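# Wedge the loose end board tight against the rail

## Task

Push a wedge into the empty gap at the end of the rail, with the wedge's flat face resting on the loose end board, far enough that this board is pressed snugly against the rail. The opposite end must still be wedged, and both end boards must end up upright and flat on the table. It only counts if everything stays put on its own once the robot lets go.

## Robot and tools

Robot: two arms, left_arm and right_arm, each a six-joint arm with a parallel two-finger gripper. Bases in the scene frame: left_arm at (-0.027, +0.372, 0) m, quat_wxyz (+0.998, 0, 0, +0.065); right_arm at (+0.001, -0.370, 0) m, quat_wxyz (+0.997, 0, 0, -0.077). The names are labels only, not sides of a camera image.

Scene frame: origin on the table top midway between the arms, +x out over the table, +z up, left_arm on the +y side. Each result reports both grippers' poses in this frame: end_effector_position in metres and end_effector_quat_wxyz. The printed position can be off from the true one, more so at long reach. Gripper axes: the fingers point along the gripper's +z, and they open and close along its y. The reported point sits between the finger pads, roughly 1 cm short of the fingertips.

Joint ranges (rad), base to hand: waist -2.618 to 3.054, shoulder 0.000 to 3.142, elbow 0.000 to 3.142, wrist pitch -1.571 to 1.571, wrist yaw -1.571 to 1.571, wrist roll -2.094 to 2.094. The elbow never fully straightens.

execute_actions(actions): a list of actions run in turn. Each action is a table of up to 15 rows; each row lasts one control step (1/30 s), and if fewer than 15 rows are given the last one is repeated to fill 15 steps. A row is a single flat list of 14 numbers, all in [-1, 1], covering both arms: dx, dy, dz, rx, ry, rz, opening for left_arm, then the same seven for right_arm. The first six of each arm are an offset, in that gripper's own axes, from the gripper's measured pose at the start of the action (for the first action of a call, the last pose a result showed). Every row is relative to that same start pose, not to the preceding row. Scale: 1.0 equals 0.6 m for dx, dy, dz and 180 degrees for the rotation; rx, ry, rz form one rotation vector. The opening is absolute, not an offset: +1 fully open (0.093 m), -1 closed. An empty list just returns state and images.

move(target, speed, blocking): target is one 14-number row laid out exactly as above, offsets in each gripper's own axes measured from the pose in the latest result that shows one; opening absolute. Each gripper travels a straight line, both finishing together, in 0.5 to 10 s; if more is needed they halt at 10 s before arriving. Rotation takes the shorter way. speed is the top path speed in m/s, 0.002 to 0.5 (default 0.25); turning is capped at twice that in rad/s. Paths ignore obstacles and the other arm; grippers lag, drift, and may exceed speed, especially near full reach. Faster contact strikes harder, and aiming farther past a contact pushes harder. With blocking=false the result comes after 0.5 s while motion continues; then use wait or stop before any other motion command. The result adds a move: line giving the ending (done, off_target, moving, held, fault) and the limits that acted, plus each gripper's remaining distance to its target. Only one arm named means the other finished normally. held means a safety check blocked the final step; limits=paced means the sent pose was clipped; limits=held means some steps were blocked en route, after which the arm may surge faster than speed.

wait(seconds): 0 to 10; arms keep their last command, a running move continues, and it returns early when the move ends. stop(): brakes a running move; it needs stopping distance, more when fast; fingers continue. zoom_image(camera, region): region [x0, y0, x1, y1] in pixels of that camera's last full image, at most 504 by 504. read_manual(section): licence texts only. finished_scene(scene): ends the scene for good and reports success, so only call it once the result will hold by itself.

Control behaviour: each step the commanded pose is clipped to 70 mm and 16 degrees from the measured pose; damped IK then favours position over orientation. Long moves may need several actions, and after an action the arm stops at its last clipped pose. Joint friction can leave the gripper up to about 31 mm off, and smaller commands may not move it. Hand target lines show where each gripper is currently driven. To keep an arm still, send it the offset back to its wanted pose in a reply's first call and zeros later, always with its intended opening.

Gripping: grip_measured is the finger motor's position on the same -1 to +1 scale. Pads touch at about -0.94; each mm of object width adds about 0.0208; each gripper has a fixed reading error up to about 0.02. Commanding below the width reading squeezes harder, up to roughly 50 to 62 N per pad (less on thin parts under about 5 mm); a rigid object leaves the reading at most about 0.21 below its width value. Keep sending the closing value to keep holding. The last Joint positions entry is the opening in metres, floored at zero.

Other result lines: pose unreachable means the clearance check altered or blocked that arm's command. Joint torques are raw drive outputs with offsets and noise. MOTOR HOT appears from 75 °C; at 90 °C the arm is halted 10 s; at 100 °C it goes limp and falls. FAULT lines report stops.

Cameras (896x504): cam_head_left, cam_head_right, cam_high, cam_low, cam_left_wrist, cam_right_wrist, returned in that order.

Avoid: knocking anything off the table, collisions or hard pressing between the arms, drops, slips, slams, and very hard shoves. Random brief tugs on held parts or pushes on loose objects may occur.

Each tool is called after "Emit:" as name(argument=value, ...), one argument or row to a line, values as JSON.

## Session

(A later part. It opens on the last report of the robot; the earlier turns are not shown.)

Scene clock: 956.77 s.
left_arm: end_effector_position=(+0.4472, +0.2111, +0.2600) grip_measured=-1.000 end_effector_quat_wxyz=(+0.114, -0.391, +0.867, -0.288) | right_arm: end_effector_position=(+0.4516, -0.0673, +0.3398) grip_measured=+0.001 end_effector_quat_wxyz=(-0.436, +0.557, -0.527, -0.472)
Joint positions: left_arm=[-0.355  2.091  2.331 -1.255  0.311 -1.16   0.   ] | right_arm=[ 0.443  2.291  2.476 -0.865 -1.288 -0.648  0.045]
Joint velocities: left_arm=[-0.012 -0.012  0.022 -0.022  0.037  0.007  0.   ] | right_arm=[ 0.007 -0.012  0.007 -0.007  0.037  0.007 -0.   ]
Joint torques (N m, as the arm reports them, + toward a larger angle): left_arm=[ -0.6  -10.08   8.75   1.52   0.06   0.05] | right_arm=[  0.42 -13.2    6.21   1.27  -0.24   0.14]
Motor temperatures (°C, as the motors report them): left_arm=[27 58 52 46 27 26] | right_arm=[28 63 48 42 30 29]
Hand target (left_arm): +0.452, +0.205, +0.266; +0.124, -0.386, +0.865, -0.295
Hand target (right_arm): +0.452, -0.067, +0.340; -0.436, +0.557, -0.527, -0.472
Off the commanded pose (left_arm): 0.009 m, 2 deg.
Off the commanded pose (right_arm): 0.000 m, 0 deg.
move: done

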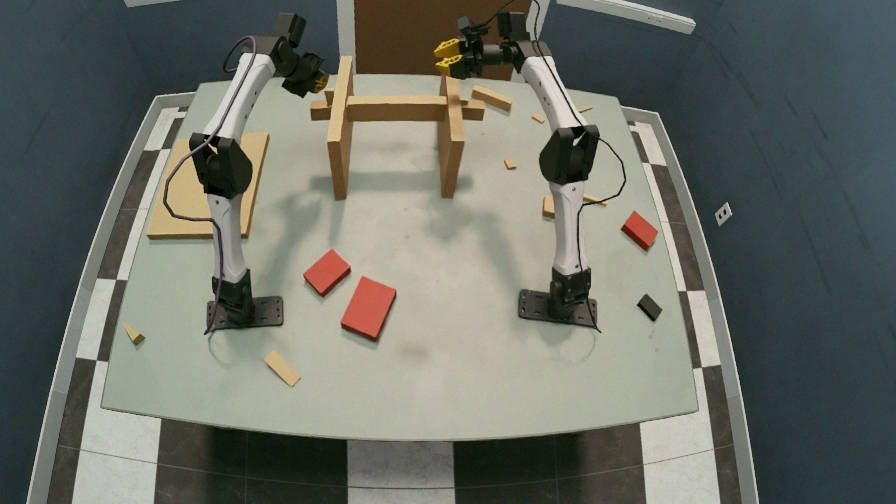

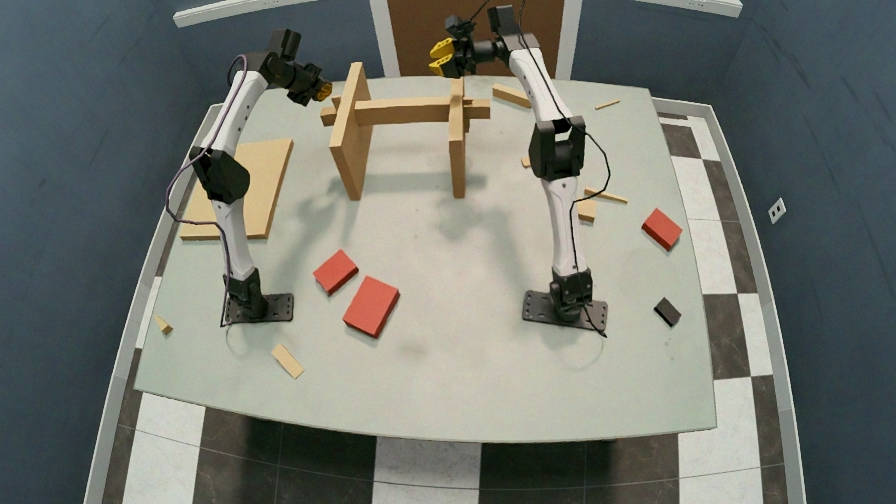

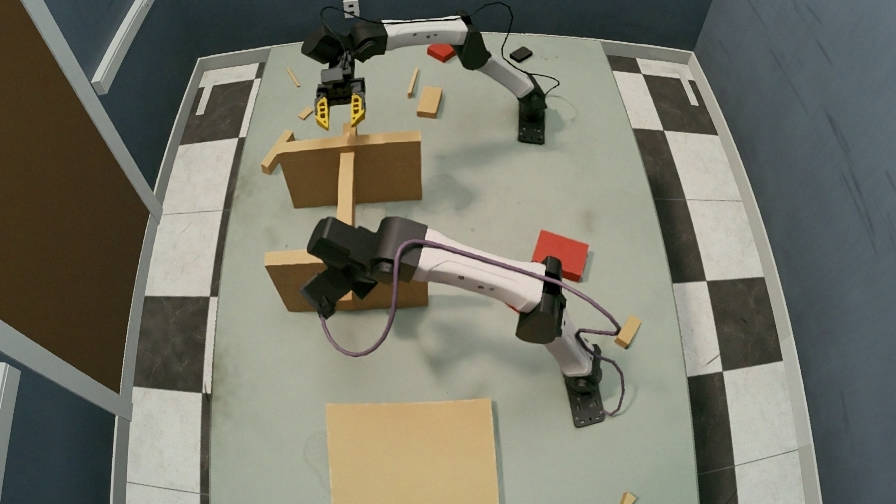

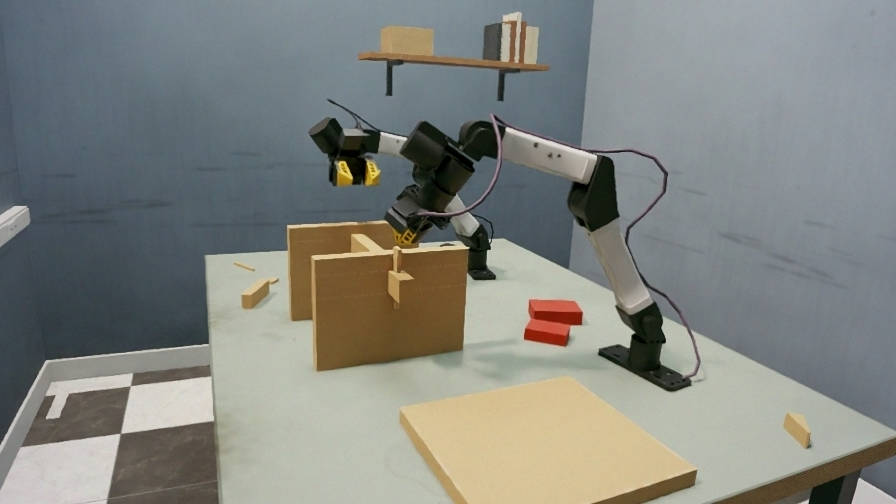

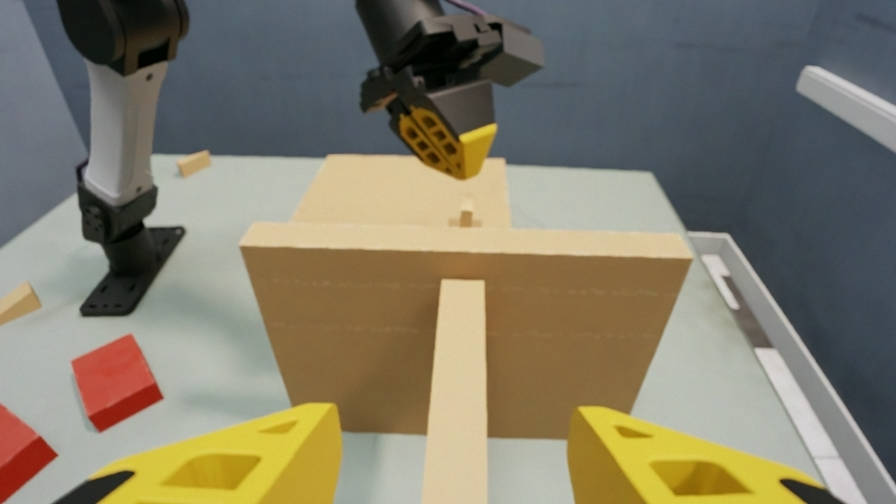

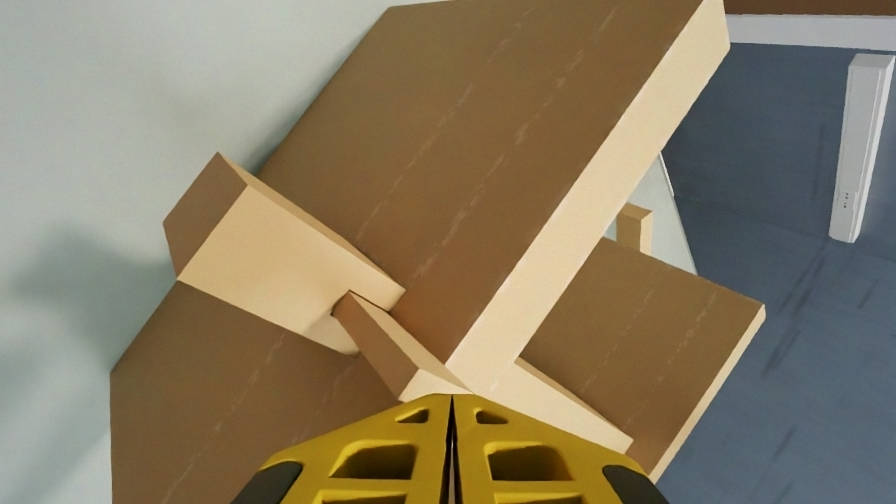

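Emit:
move(
  target=[0.00905, -0.01187, 0.00895, 0, 0, 0, -1.0, 0, 0, 0, 0, 0, 0, 0.0],
  speed=0.015,
)

Scene clock: 985.50 s.
left_arm: end_effector_position=(+0.4497, +0.2058, +0.2572) grip_measured=-1.000 end_effector_quat_wxyz=(+0.112, -0.392, +0.867, -0.286) | right_arm: end_effector_position=(+0.4516, -0.0673, +0.3398) grip_measured=+0.001 end_effector_quat_wxyz=(-0.436, +0.557, -0.527, -0.472)
Joint positions: left_arm=[-0.366  2.112  2.354 -1.259  0.305 -1.171  0.   ] | right_arm=[ 0.443  2.291  2.476 -0.865 -1.288 -0.648  0.045]
Joint velocities: left_arm=[-0.012 -0.002 -0.002 -0.007 -0.095  0.037  0.   ] | right_arm=[ 0.012  0.002 -0.002 -0.037 -0.081 -0.022  0.001]
Joint torques (N m, as the arm reports them, + toward a larger angle): left_arm=[ -0.42 -10.28   8.71   1.28   0.05   0.02] | right_arm=[  0.42 -13.21   6.22   1.27  -0.24   0.15]
Motor temperatures (°C, as the motors report them): left_arm=[27 62 53 46 27 26] | right_arm=[28 64 48 42 30 29]
Hand target (left_arm): +0.450, +0.201, +0.260; +0.114, -0.391, +0.867, -0.287
Hand target (right_arm): +0.452, -0.067, +0.340; -0.436, +0.557, -0.527, -0.472
Off the commanded pose (left_arm): 0.005 m, 0 deg.
Off the commanded pose (right_arm): 0.000 m, 0 deg.
move: done

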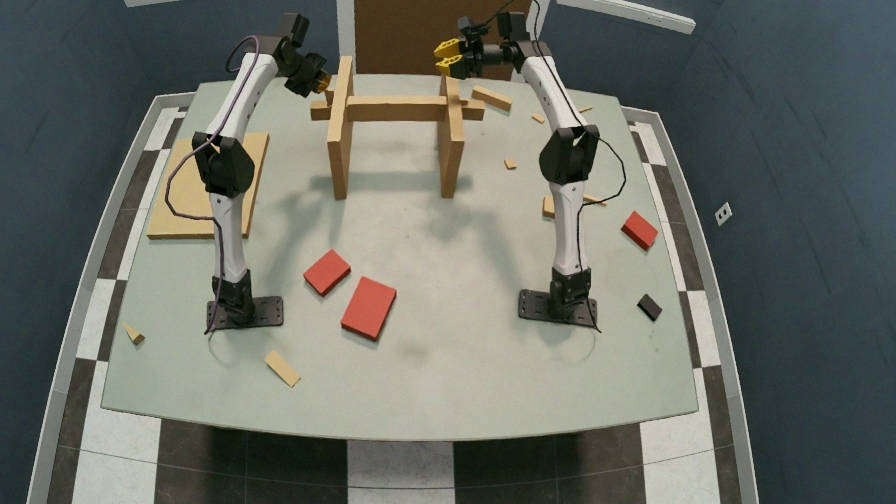

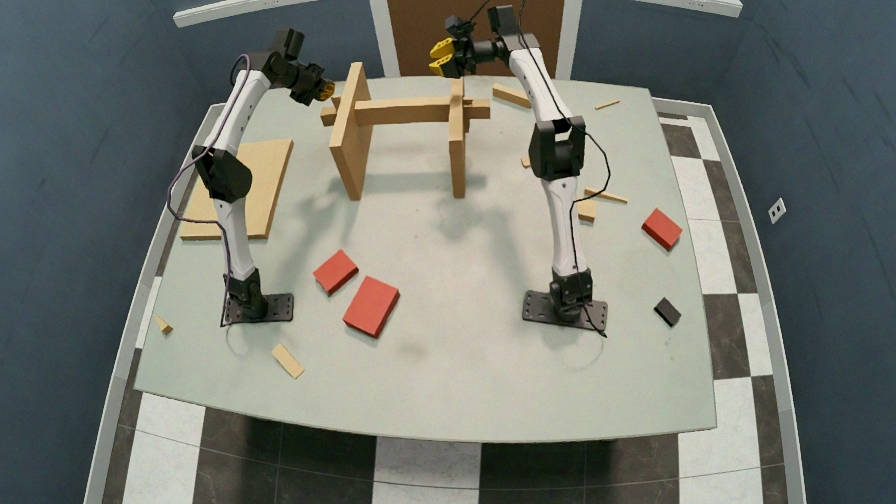

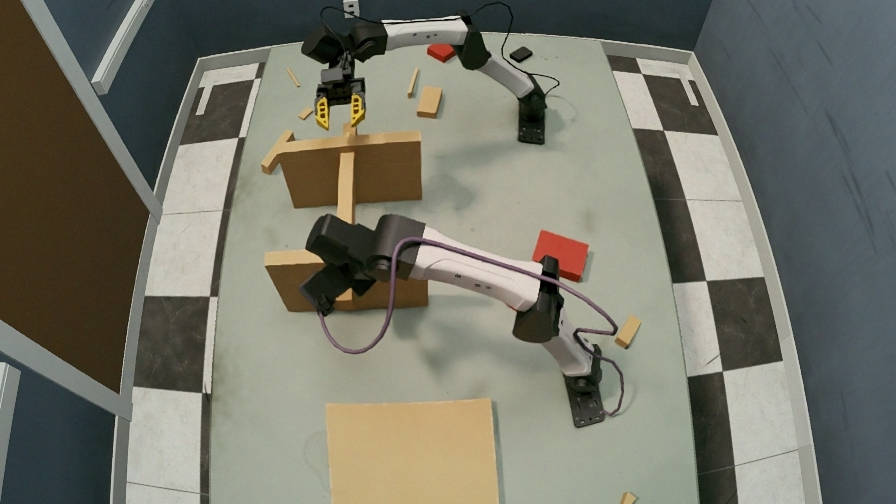

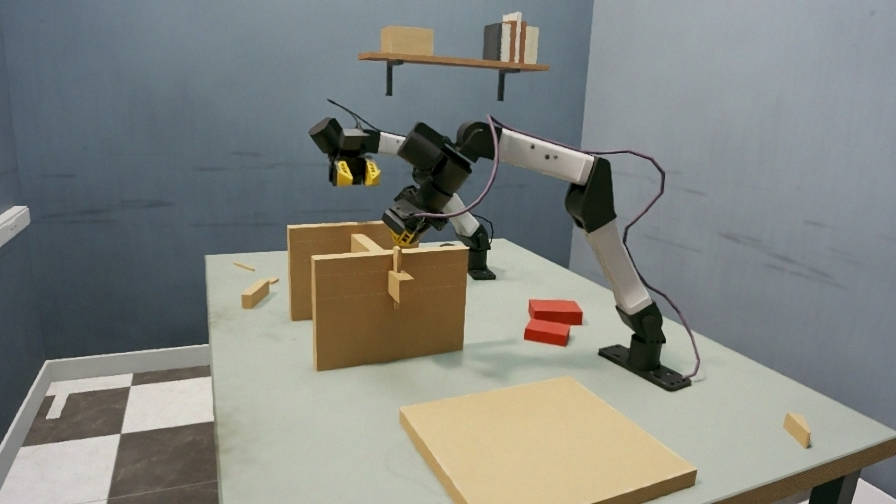

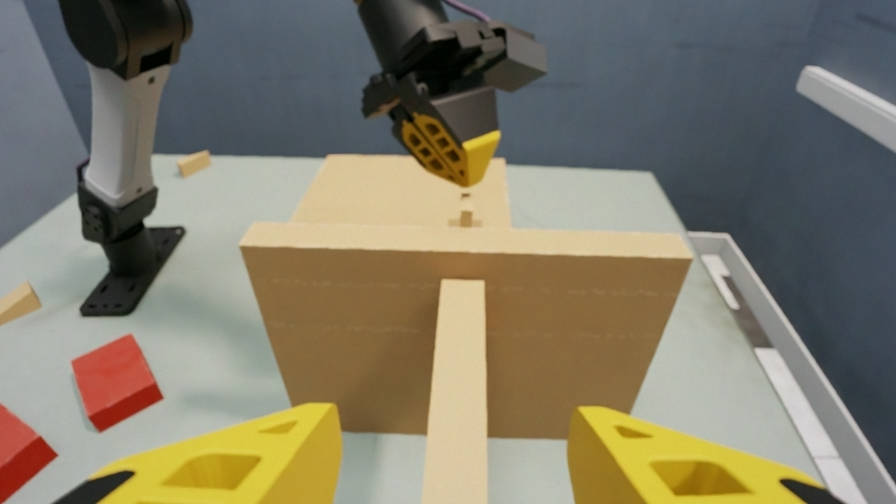

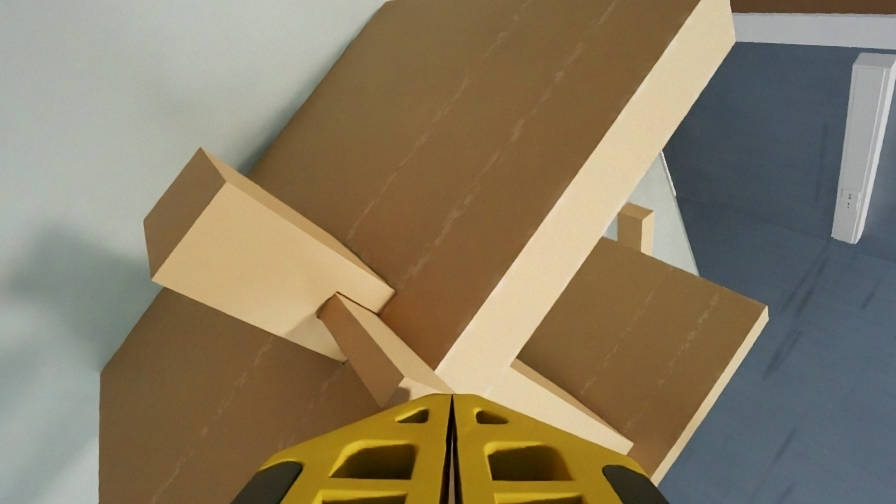

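Emit:
zoom_image(
  camera="cam_left_wrist",
  region=[400, 120, 540, 250],
)

Emit:
zoom_image(
  camera="cam_low",
  region=[360, 210, 450, 300],
)

Region (400, 120, 540, 250) of cam_left_wrist's 896x504 image, scaled by 3.600, with more detail than that image has; it fills the top 468 rows of this view, and the rest is white.

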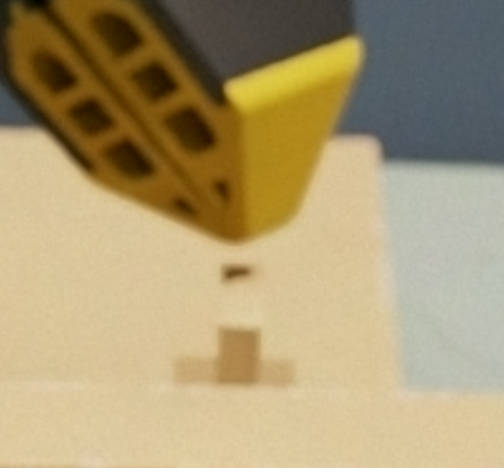

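Region (360, 210, 450, 300) of cam_low's 896x504 image, scaled by 5.600, with more detail than that image has.

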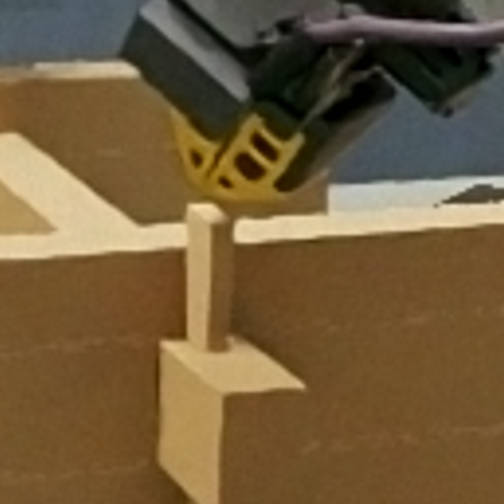

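Emit:
zoom_image(
  camera="cam_right_wrist",
  region=[300, 280, 560, 460],
)

Region (300, 280, 560, 460) of cam_right_wrist's 896x504 image, scaled by 1.938, with more detail than that image has; it fills the top 349 rows of this view, and the rest is white.

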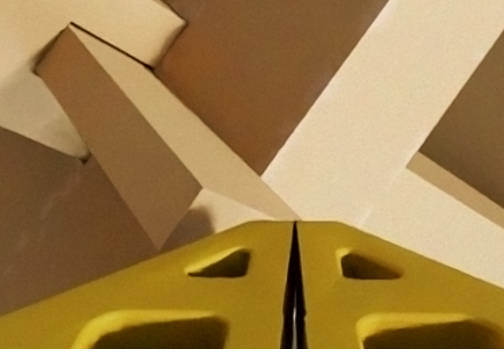

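Emit:
move(
  target=[-0.00125, 0.02432, 0.03378, 0, 0, 0, -1.0, 0, 0, 0, 0, 0, 0, 0.0],
  speed=0.012,
)

Scene clock: 1014.20 s.
left_arm: end_effector_position=(+0.4498, +0.2058, +0.2456) grip_measured=-1.000 end_effector_quat_wxyz=(+0.121, -0.389, +0.865, -0.294) | right_arm: end_effector_position=(+0.4516, -0.0673, +0.3398) grip_measured=+0.001 end_effector_quat_wxyz=(-0.436, +0.557, -0.527, -0.472)
Joint positions: left_arm=[-0.366  2.043  2.181 -1.129  0.305 -1.171  0.   ] | right_arm=[ 0.443  2.291  2.476 -0.865 -1.288 -0.648  0.045]
Joint velocities: left_arm=[ 0.012 -0.002 -0.017  0.007 -0.022  0.007  0.   ] | right_arm=[ 0.002 -0.007  0.002 -0.066  0.007 -0.051 -0.001]
Joint torques (N m, as the arm reports them, + toward a larger angle): left_arm=[  0.26 -10.01   4.74   1.53   0.12   0.19] | right_arm=[  0.4  -13.22   6.23   1.27  -0.23   0.15]
Motor temperatures (°C, as the motors report them): left_arm=[27 65 52 45 27 26] | right_arm=[28 65 48 42 30 29]
Hand target (left_arm): +0.450, +0.206, +0.232; +0.111, -0.392, +0.867, -0.286
Hand target (right_arm): +0.452, -0.067, +0.340; -0.436, +0.557, -0.527, -0.472
Off the commanded pose (left_arm): 0.013 m, 1 deg.
Off the commanded pose (right_arm): 0.000 m, 0 deg.
move: off_target (left_arm)

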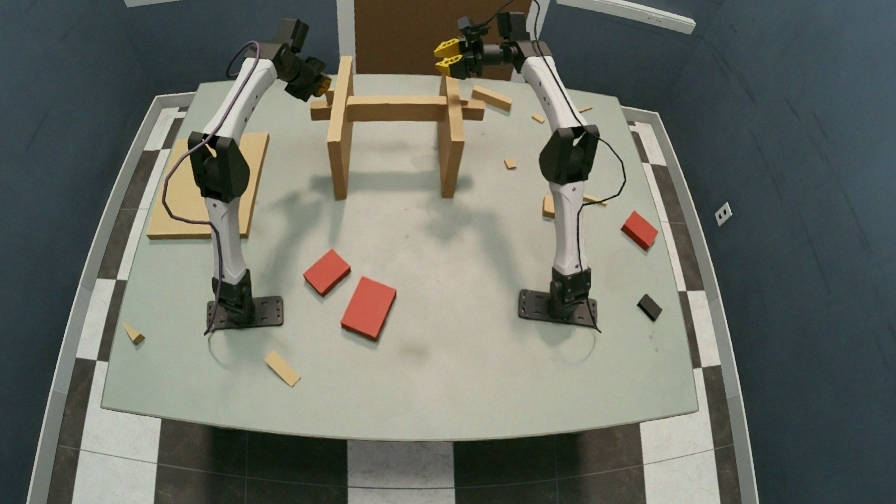

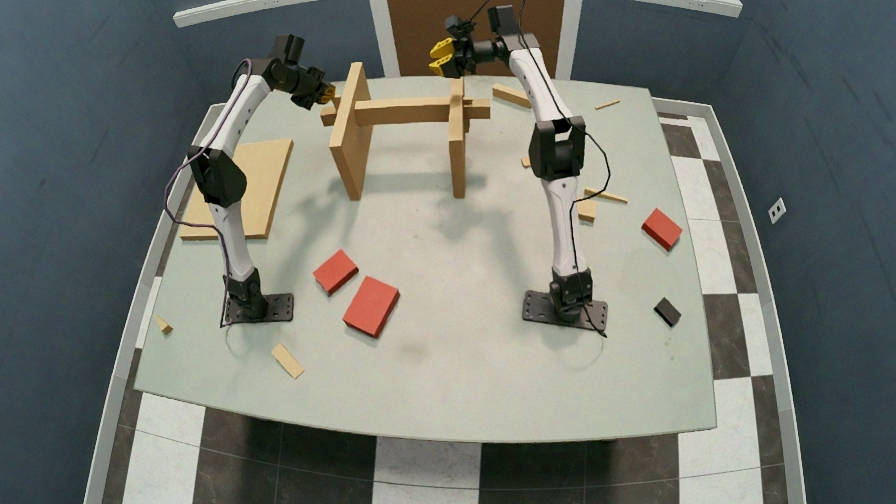

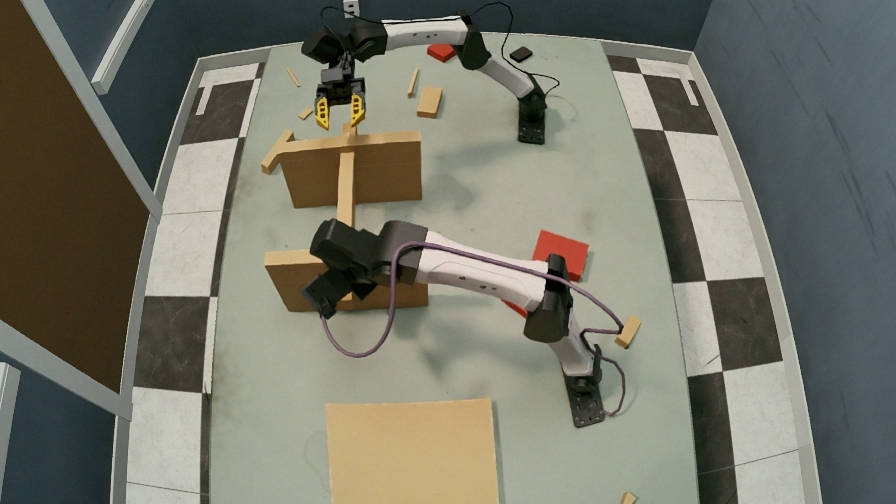

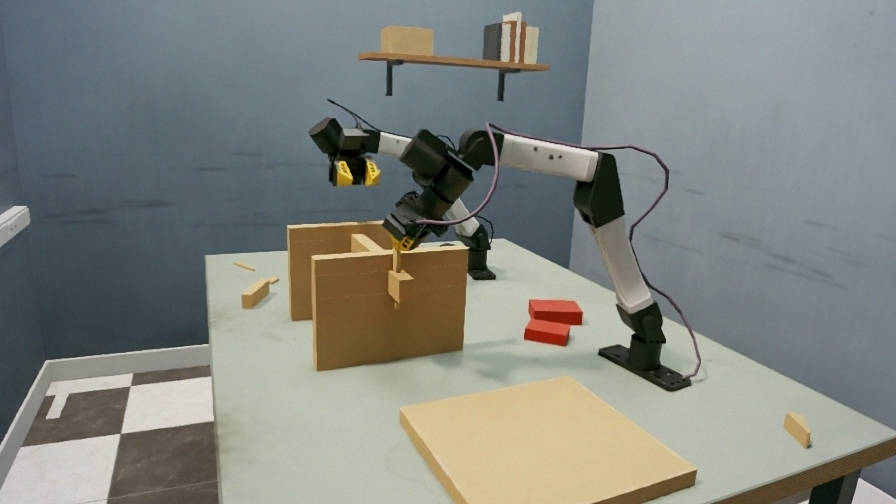

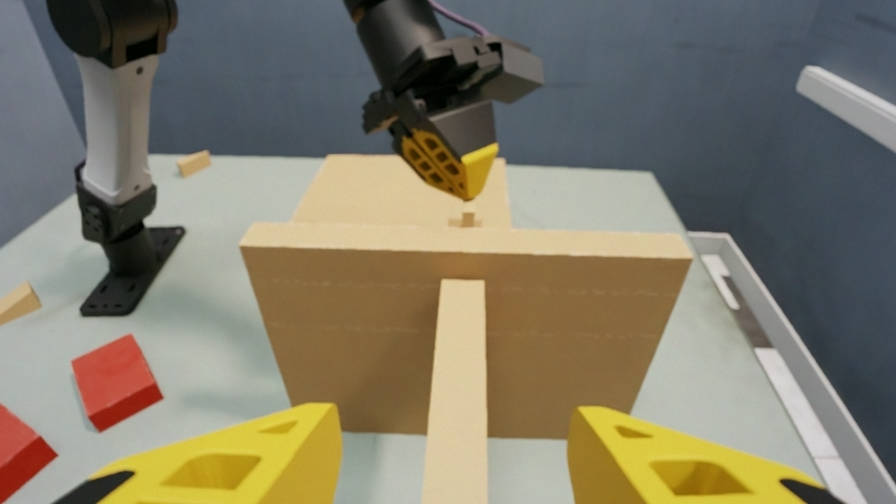

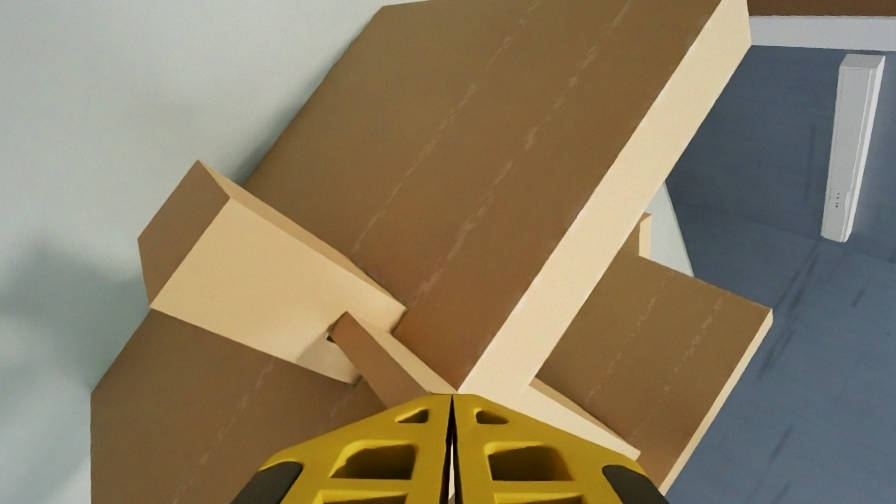

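Emit:
zoom_image(
  camera="cam_left_wrist",
  region=[400, 120, 540, 250],
)

Emit:
zoom_image(
  camera="cam_low",
  region=[340, 200, 480, 340],
)

Region (400, 120, 540, 250) of cam_left_wrist's 896x504 image, scaled by 3.600, with more detail than that image has; it fills the top 468 rows of this view, and the rest is white.

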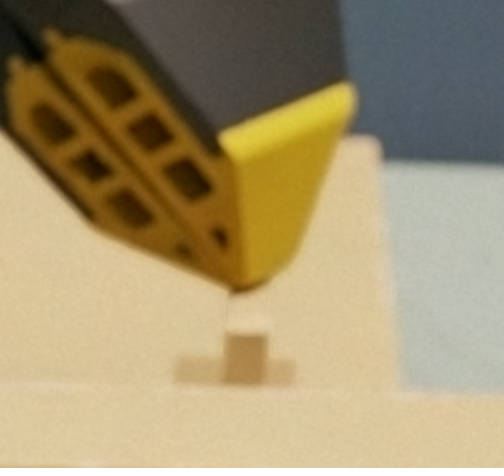

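Region (340, 200, 480, 340) of cam_low's 896x504 image, scaled by 3.600, with more detail than that image has.

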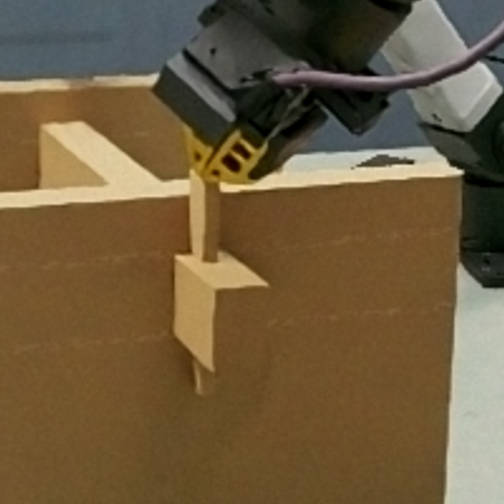

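Emit:
move(
  target=[0.01187, -0.02783, -0.01632, 0, 0, 0, -1.0, 0, 0, 0, 0, 0, 0, 0.0],
  speed=0.02,
)

Scene clock: 1035.93 s.
left_arm: end_effector_position=(+0.4510, +0.2005, +0.2634) grip_measured=-1.000 end_effector_quat_wxyz=(+0.123, -0.388, +0.864, -0.295) | right_arm: end_effector_position=(+0.4516, -0.0673, +0.3398) grip_measured=+0.001 end_effector_quat_wxyz=(-0.436, +0.557, -0.527, -0.472)
Joint positions: left_arm=[-0.378  2.094  2.336 -1.224  0.298 -1.183  0.   ] | right_arm=[ 0.443  2.291  2.476 -0.865 -1.288 -0.648  0.045]
Joint velocities: left_arm=[ 0.002  0.017  0.012 -0.051 -0.022 -0.007  0.   ] | right_arm=[ 0.007 -0.002 -0.007 -0.022  0.007  0.037 -0.   ]
Joint torques (N m, as the arm reports them, + toward a larger angle): left_arm=[-0.6  -9.93  8.72  1.36  0.09  0.01] | right_arm=[  0.41 -13.2    6.23   1.27  -0.24   0.15]
Motor temperatures (°C, as the motors report them): left_arm=[27 65 49 45 27 26] | right_arm=[28 65 48 42 30 29]
Hand target (left_arm): +0.451, +0.196, +0.264; +0.122, -0.388, +0.865, -0.294
Hand target (right_arm): +0.452, -0.067, +0.340; -0.436, +0.557, -0.527, -0.472
Off the commanded pose (left_arm): 0.005 m, 0 deg.
Off the commanded pose (right_arm): 0.000 m, 0 deg.
move: done

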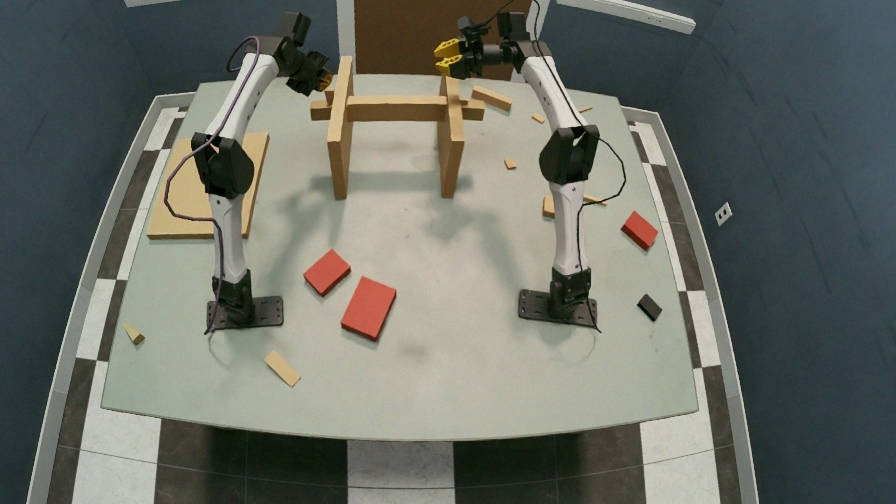

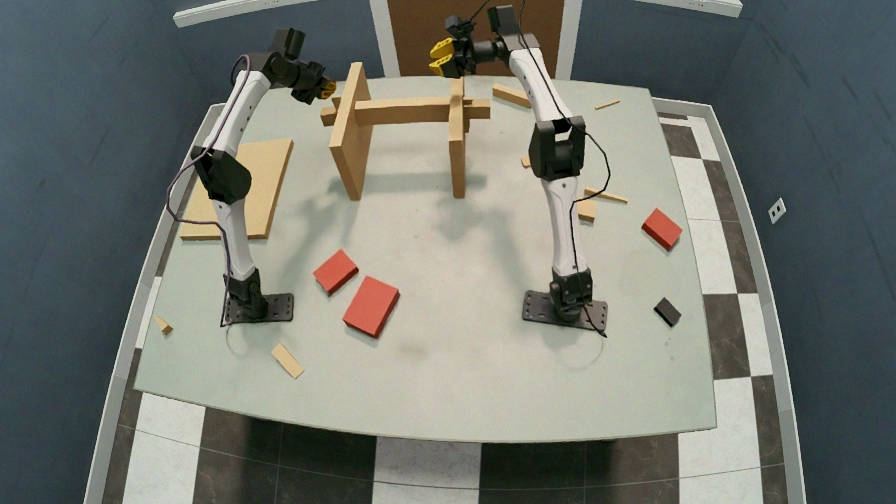

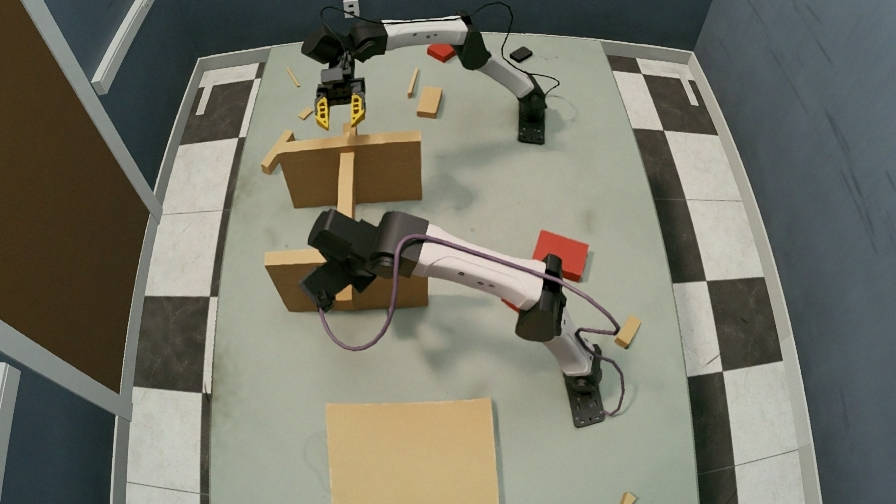

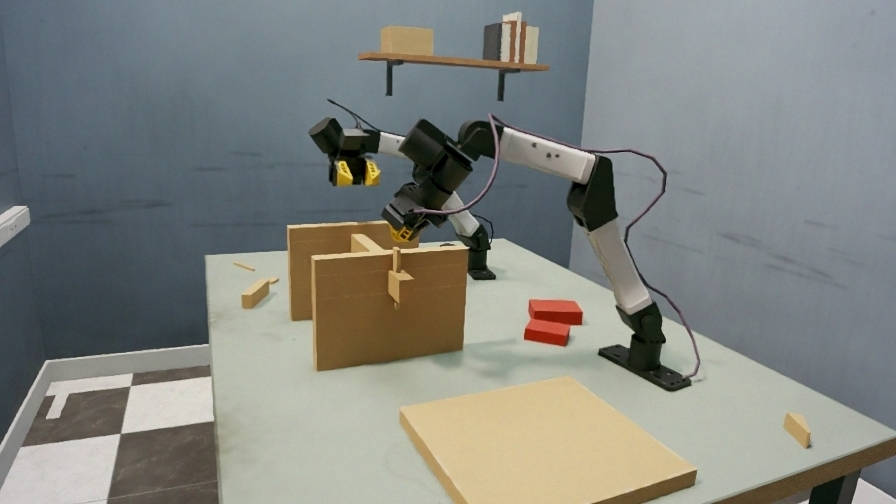

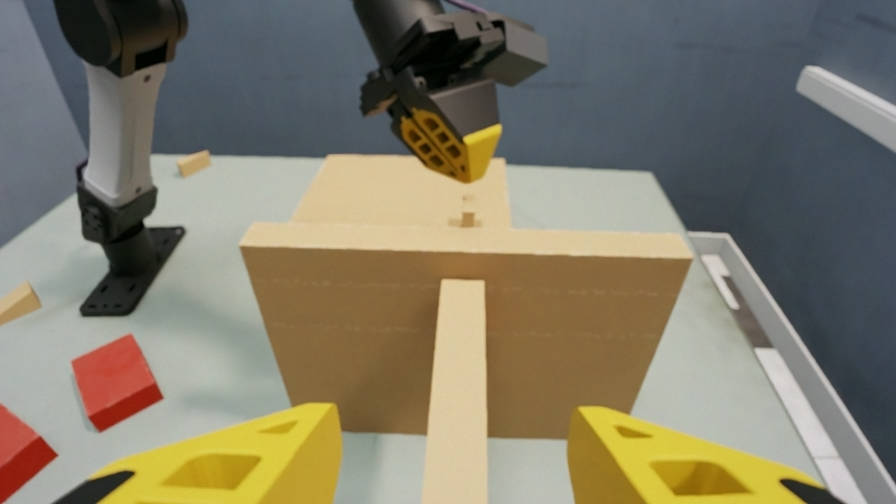

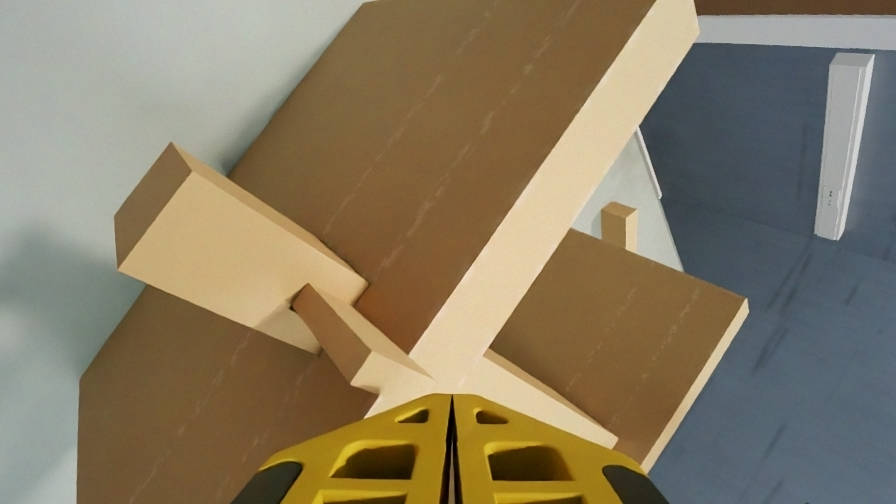

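Emit:
move(
  target=[-0.0012, 0.04033, 0.05313, 0, 0, 0, -1.0, 0, 0, 0, 0, 0, 0, 0.0],
  speed=0.013,
)

Scene clock: 1043.93 s.
left_arm: end_effector_position=(+0.4509, +0.1995, +0.2446) grip_measured=-1.000 end_effector_quat_wxyz=(+0.137, -0.382, +0.860, -0.310) | right_arm: end_effector_position=(+0.4516, -0.0673, +0.3398) grip_measured=+0.001 end_effector_quat_wxyz=(-0.436, +0.557, -0.527, -0.472)
Joint positions: left_arm=[-0.378  1.993  2.074 -1.02   0.304 -1.184  0.   ] | right_arm=[ 0.443  2.291  2.476 -0.865 -1.288 -0.648  0.045]
Joint velocities: left_arm=[ 0.027  0.007  0.002 -0.007  0.022 -0.022  0.   ] | right_arm=[-0.012 -0.007 -0.012 -0.081  0.051 -0.081 -0.   ]
Joint torques (N m, as the arm reports them, + toward a larger angle): left_arm=[ 0.32 -9.19  4.41  1.64  0.05  0.17] | right_arm=[  0.41 -13.21   6.22   1.27  -0.23   0.14]
Motor temperatures (°C, as the motors report them): left_arm=[27 66 49 45 27 26] | right_arm=[28 65 48 42 30 29]
Hand target (left_arm): +0.451, +0.201, +0.223; +0.123, -0.388, +0.864, -0.295
Hand target (right_arm): +0.452, -0.067, +0.340; -0.436, +0.557, -0.527, -0.472
Off the commanded pose (left_arm): 0.021 m, 3 deg.
Off the commanded pose (right_arm): 0.000 m, 0 deg.
move: off_target (left_arm)

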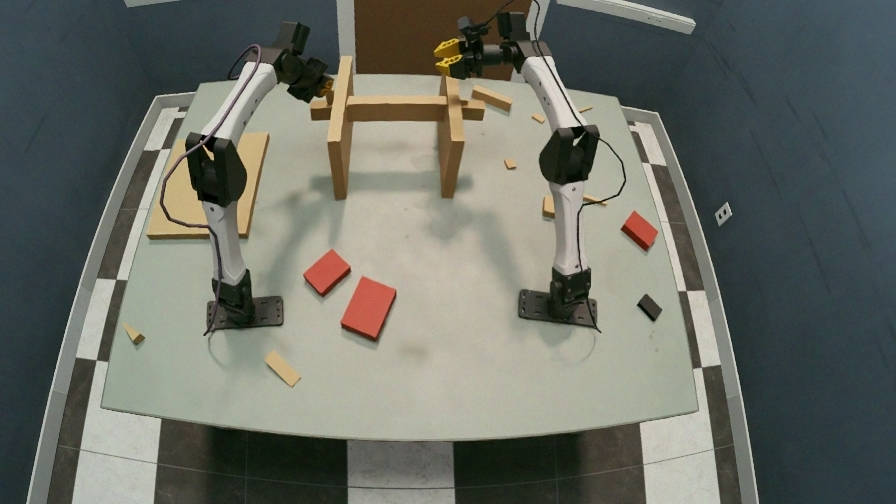

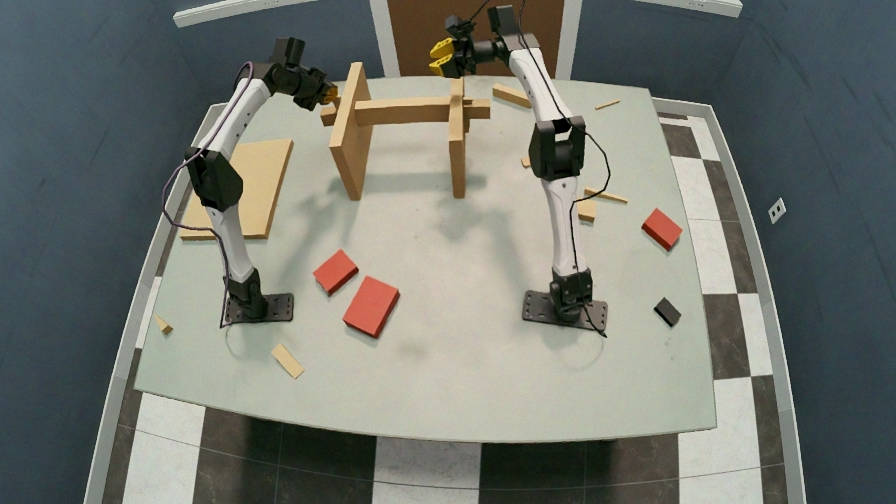

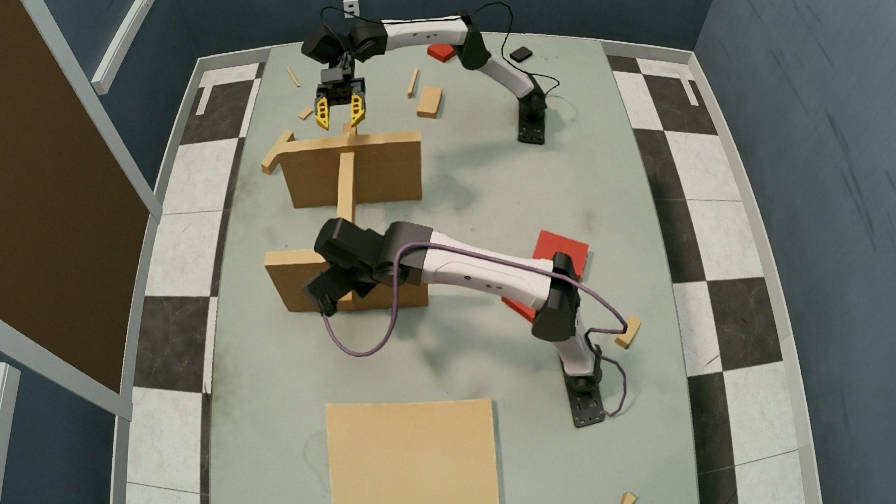

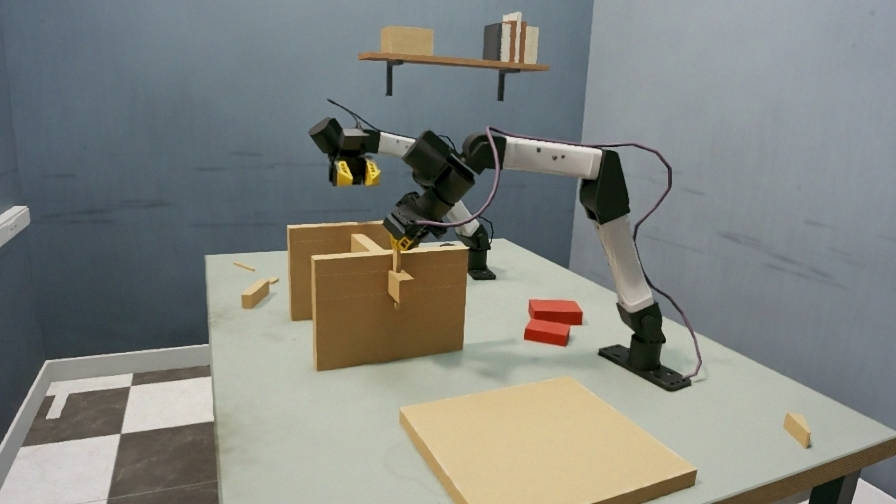

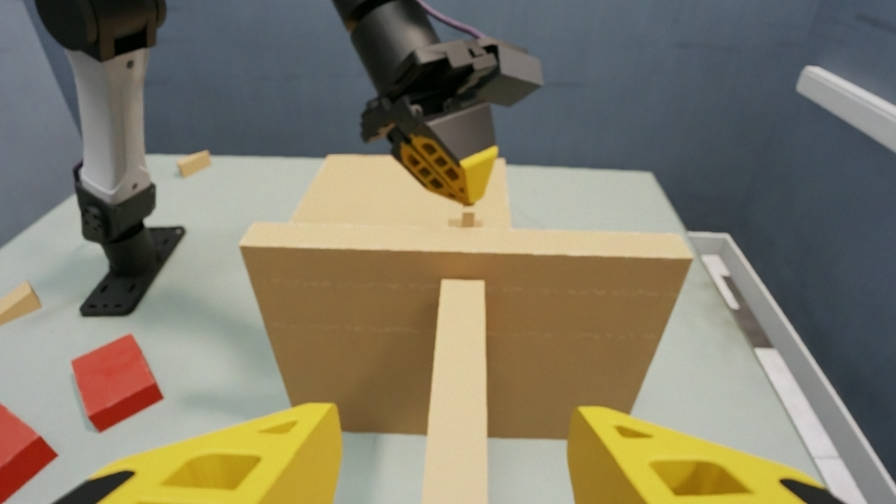

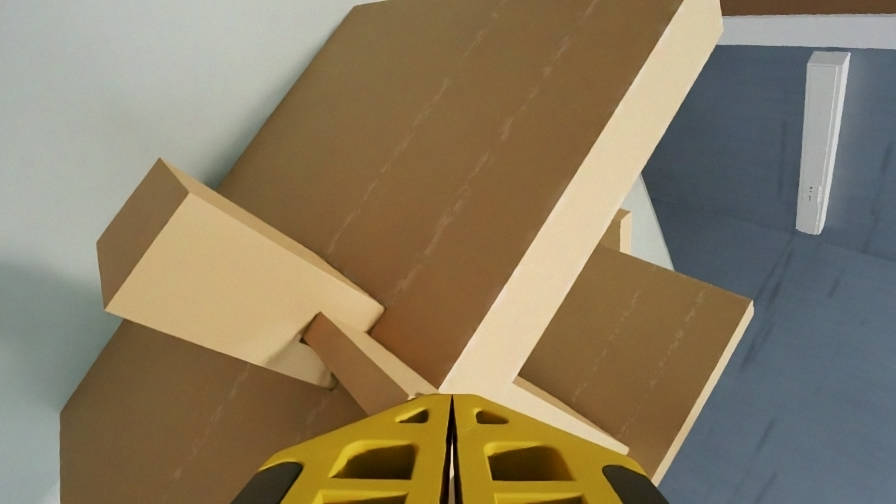

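Emit:
zoom_image(
  camera="cam_left_wrist",
  region=[400, 120, 540, 250],
)

Emit:
zoom_image(
  camera="cam_low",
  region=[340, 200, 480, 340],
)

Emit:
zoom_image(
  camera="cam_right_wrist",
  region=[260, 280, 520, 460],
)

Region (400, 120, 540, 250) of cam_left_wrist's 896x504 image, scaled by 3.600, with more detail than that image has; it fills the top 468 rows of this view, and the rest is white.

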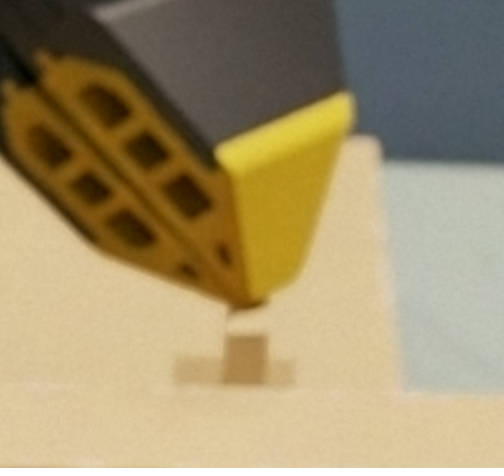

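Region (340, 200, 480, 340) of cam_low's 896x504 image, scaled by 3.600, with more detail than that image has.

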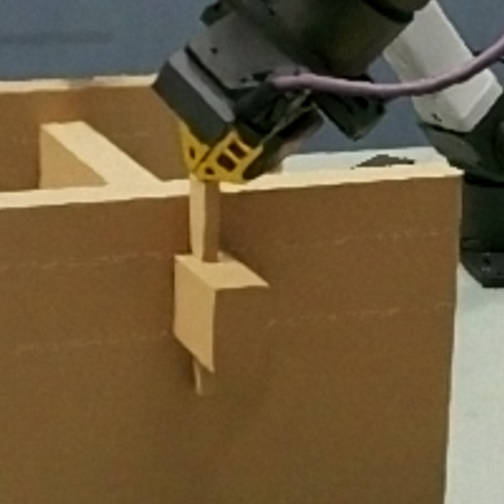

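Region (260, 280, 520, 460) of cam_right_wrist's 896x504 image, scaled by 1.938, with more detail than that image has; it fills the top 349 rows of this view, and the rest is white.

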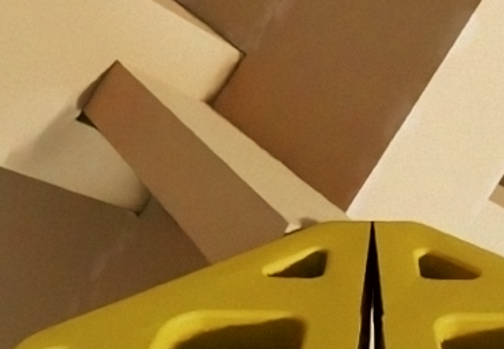

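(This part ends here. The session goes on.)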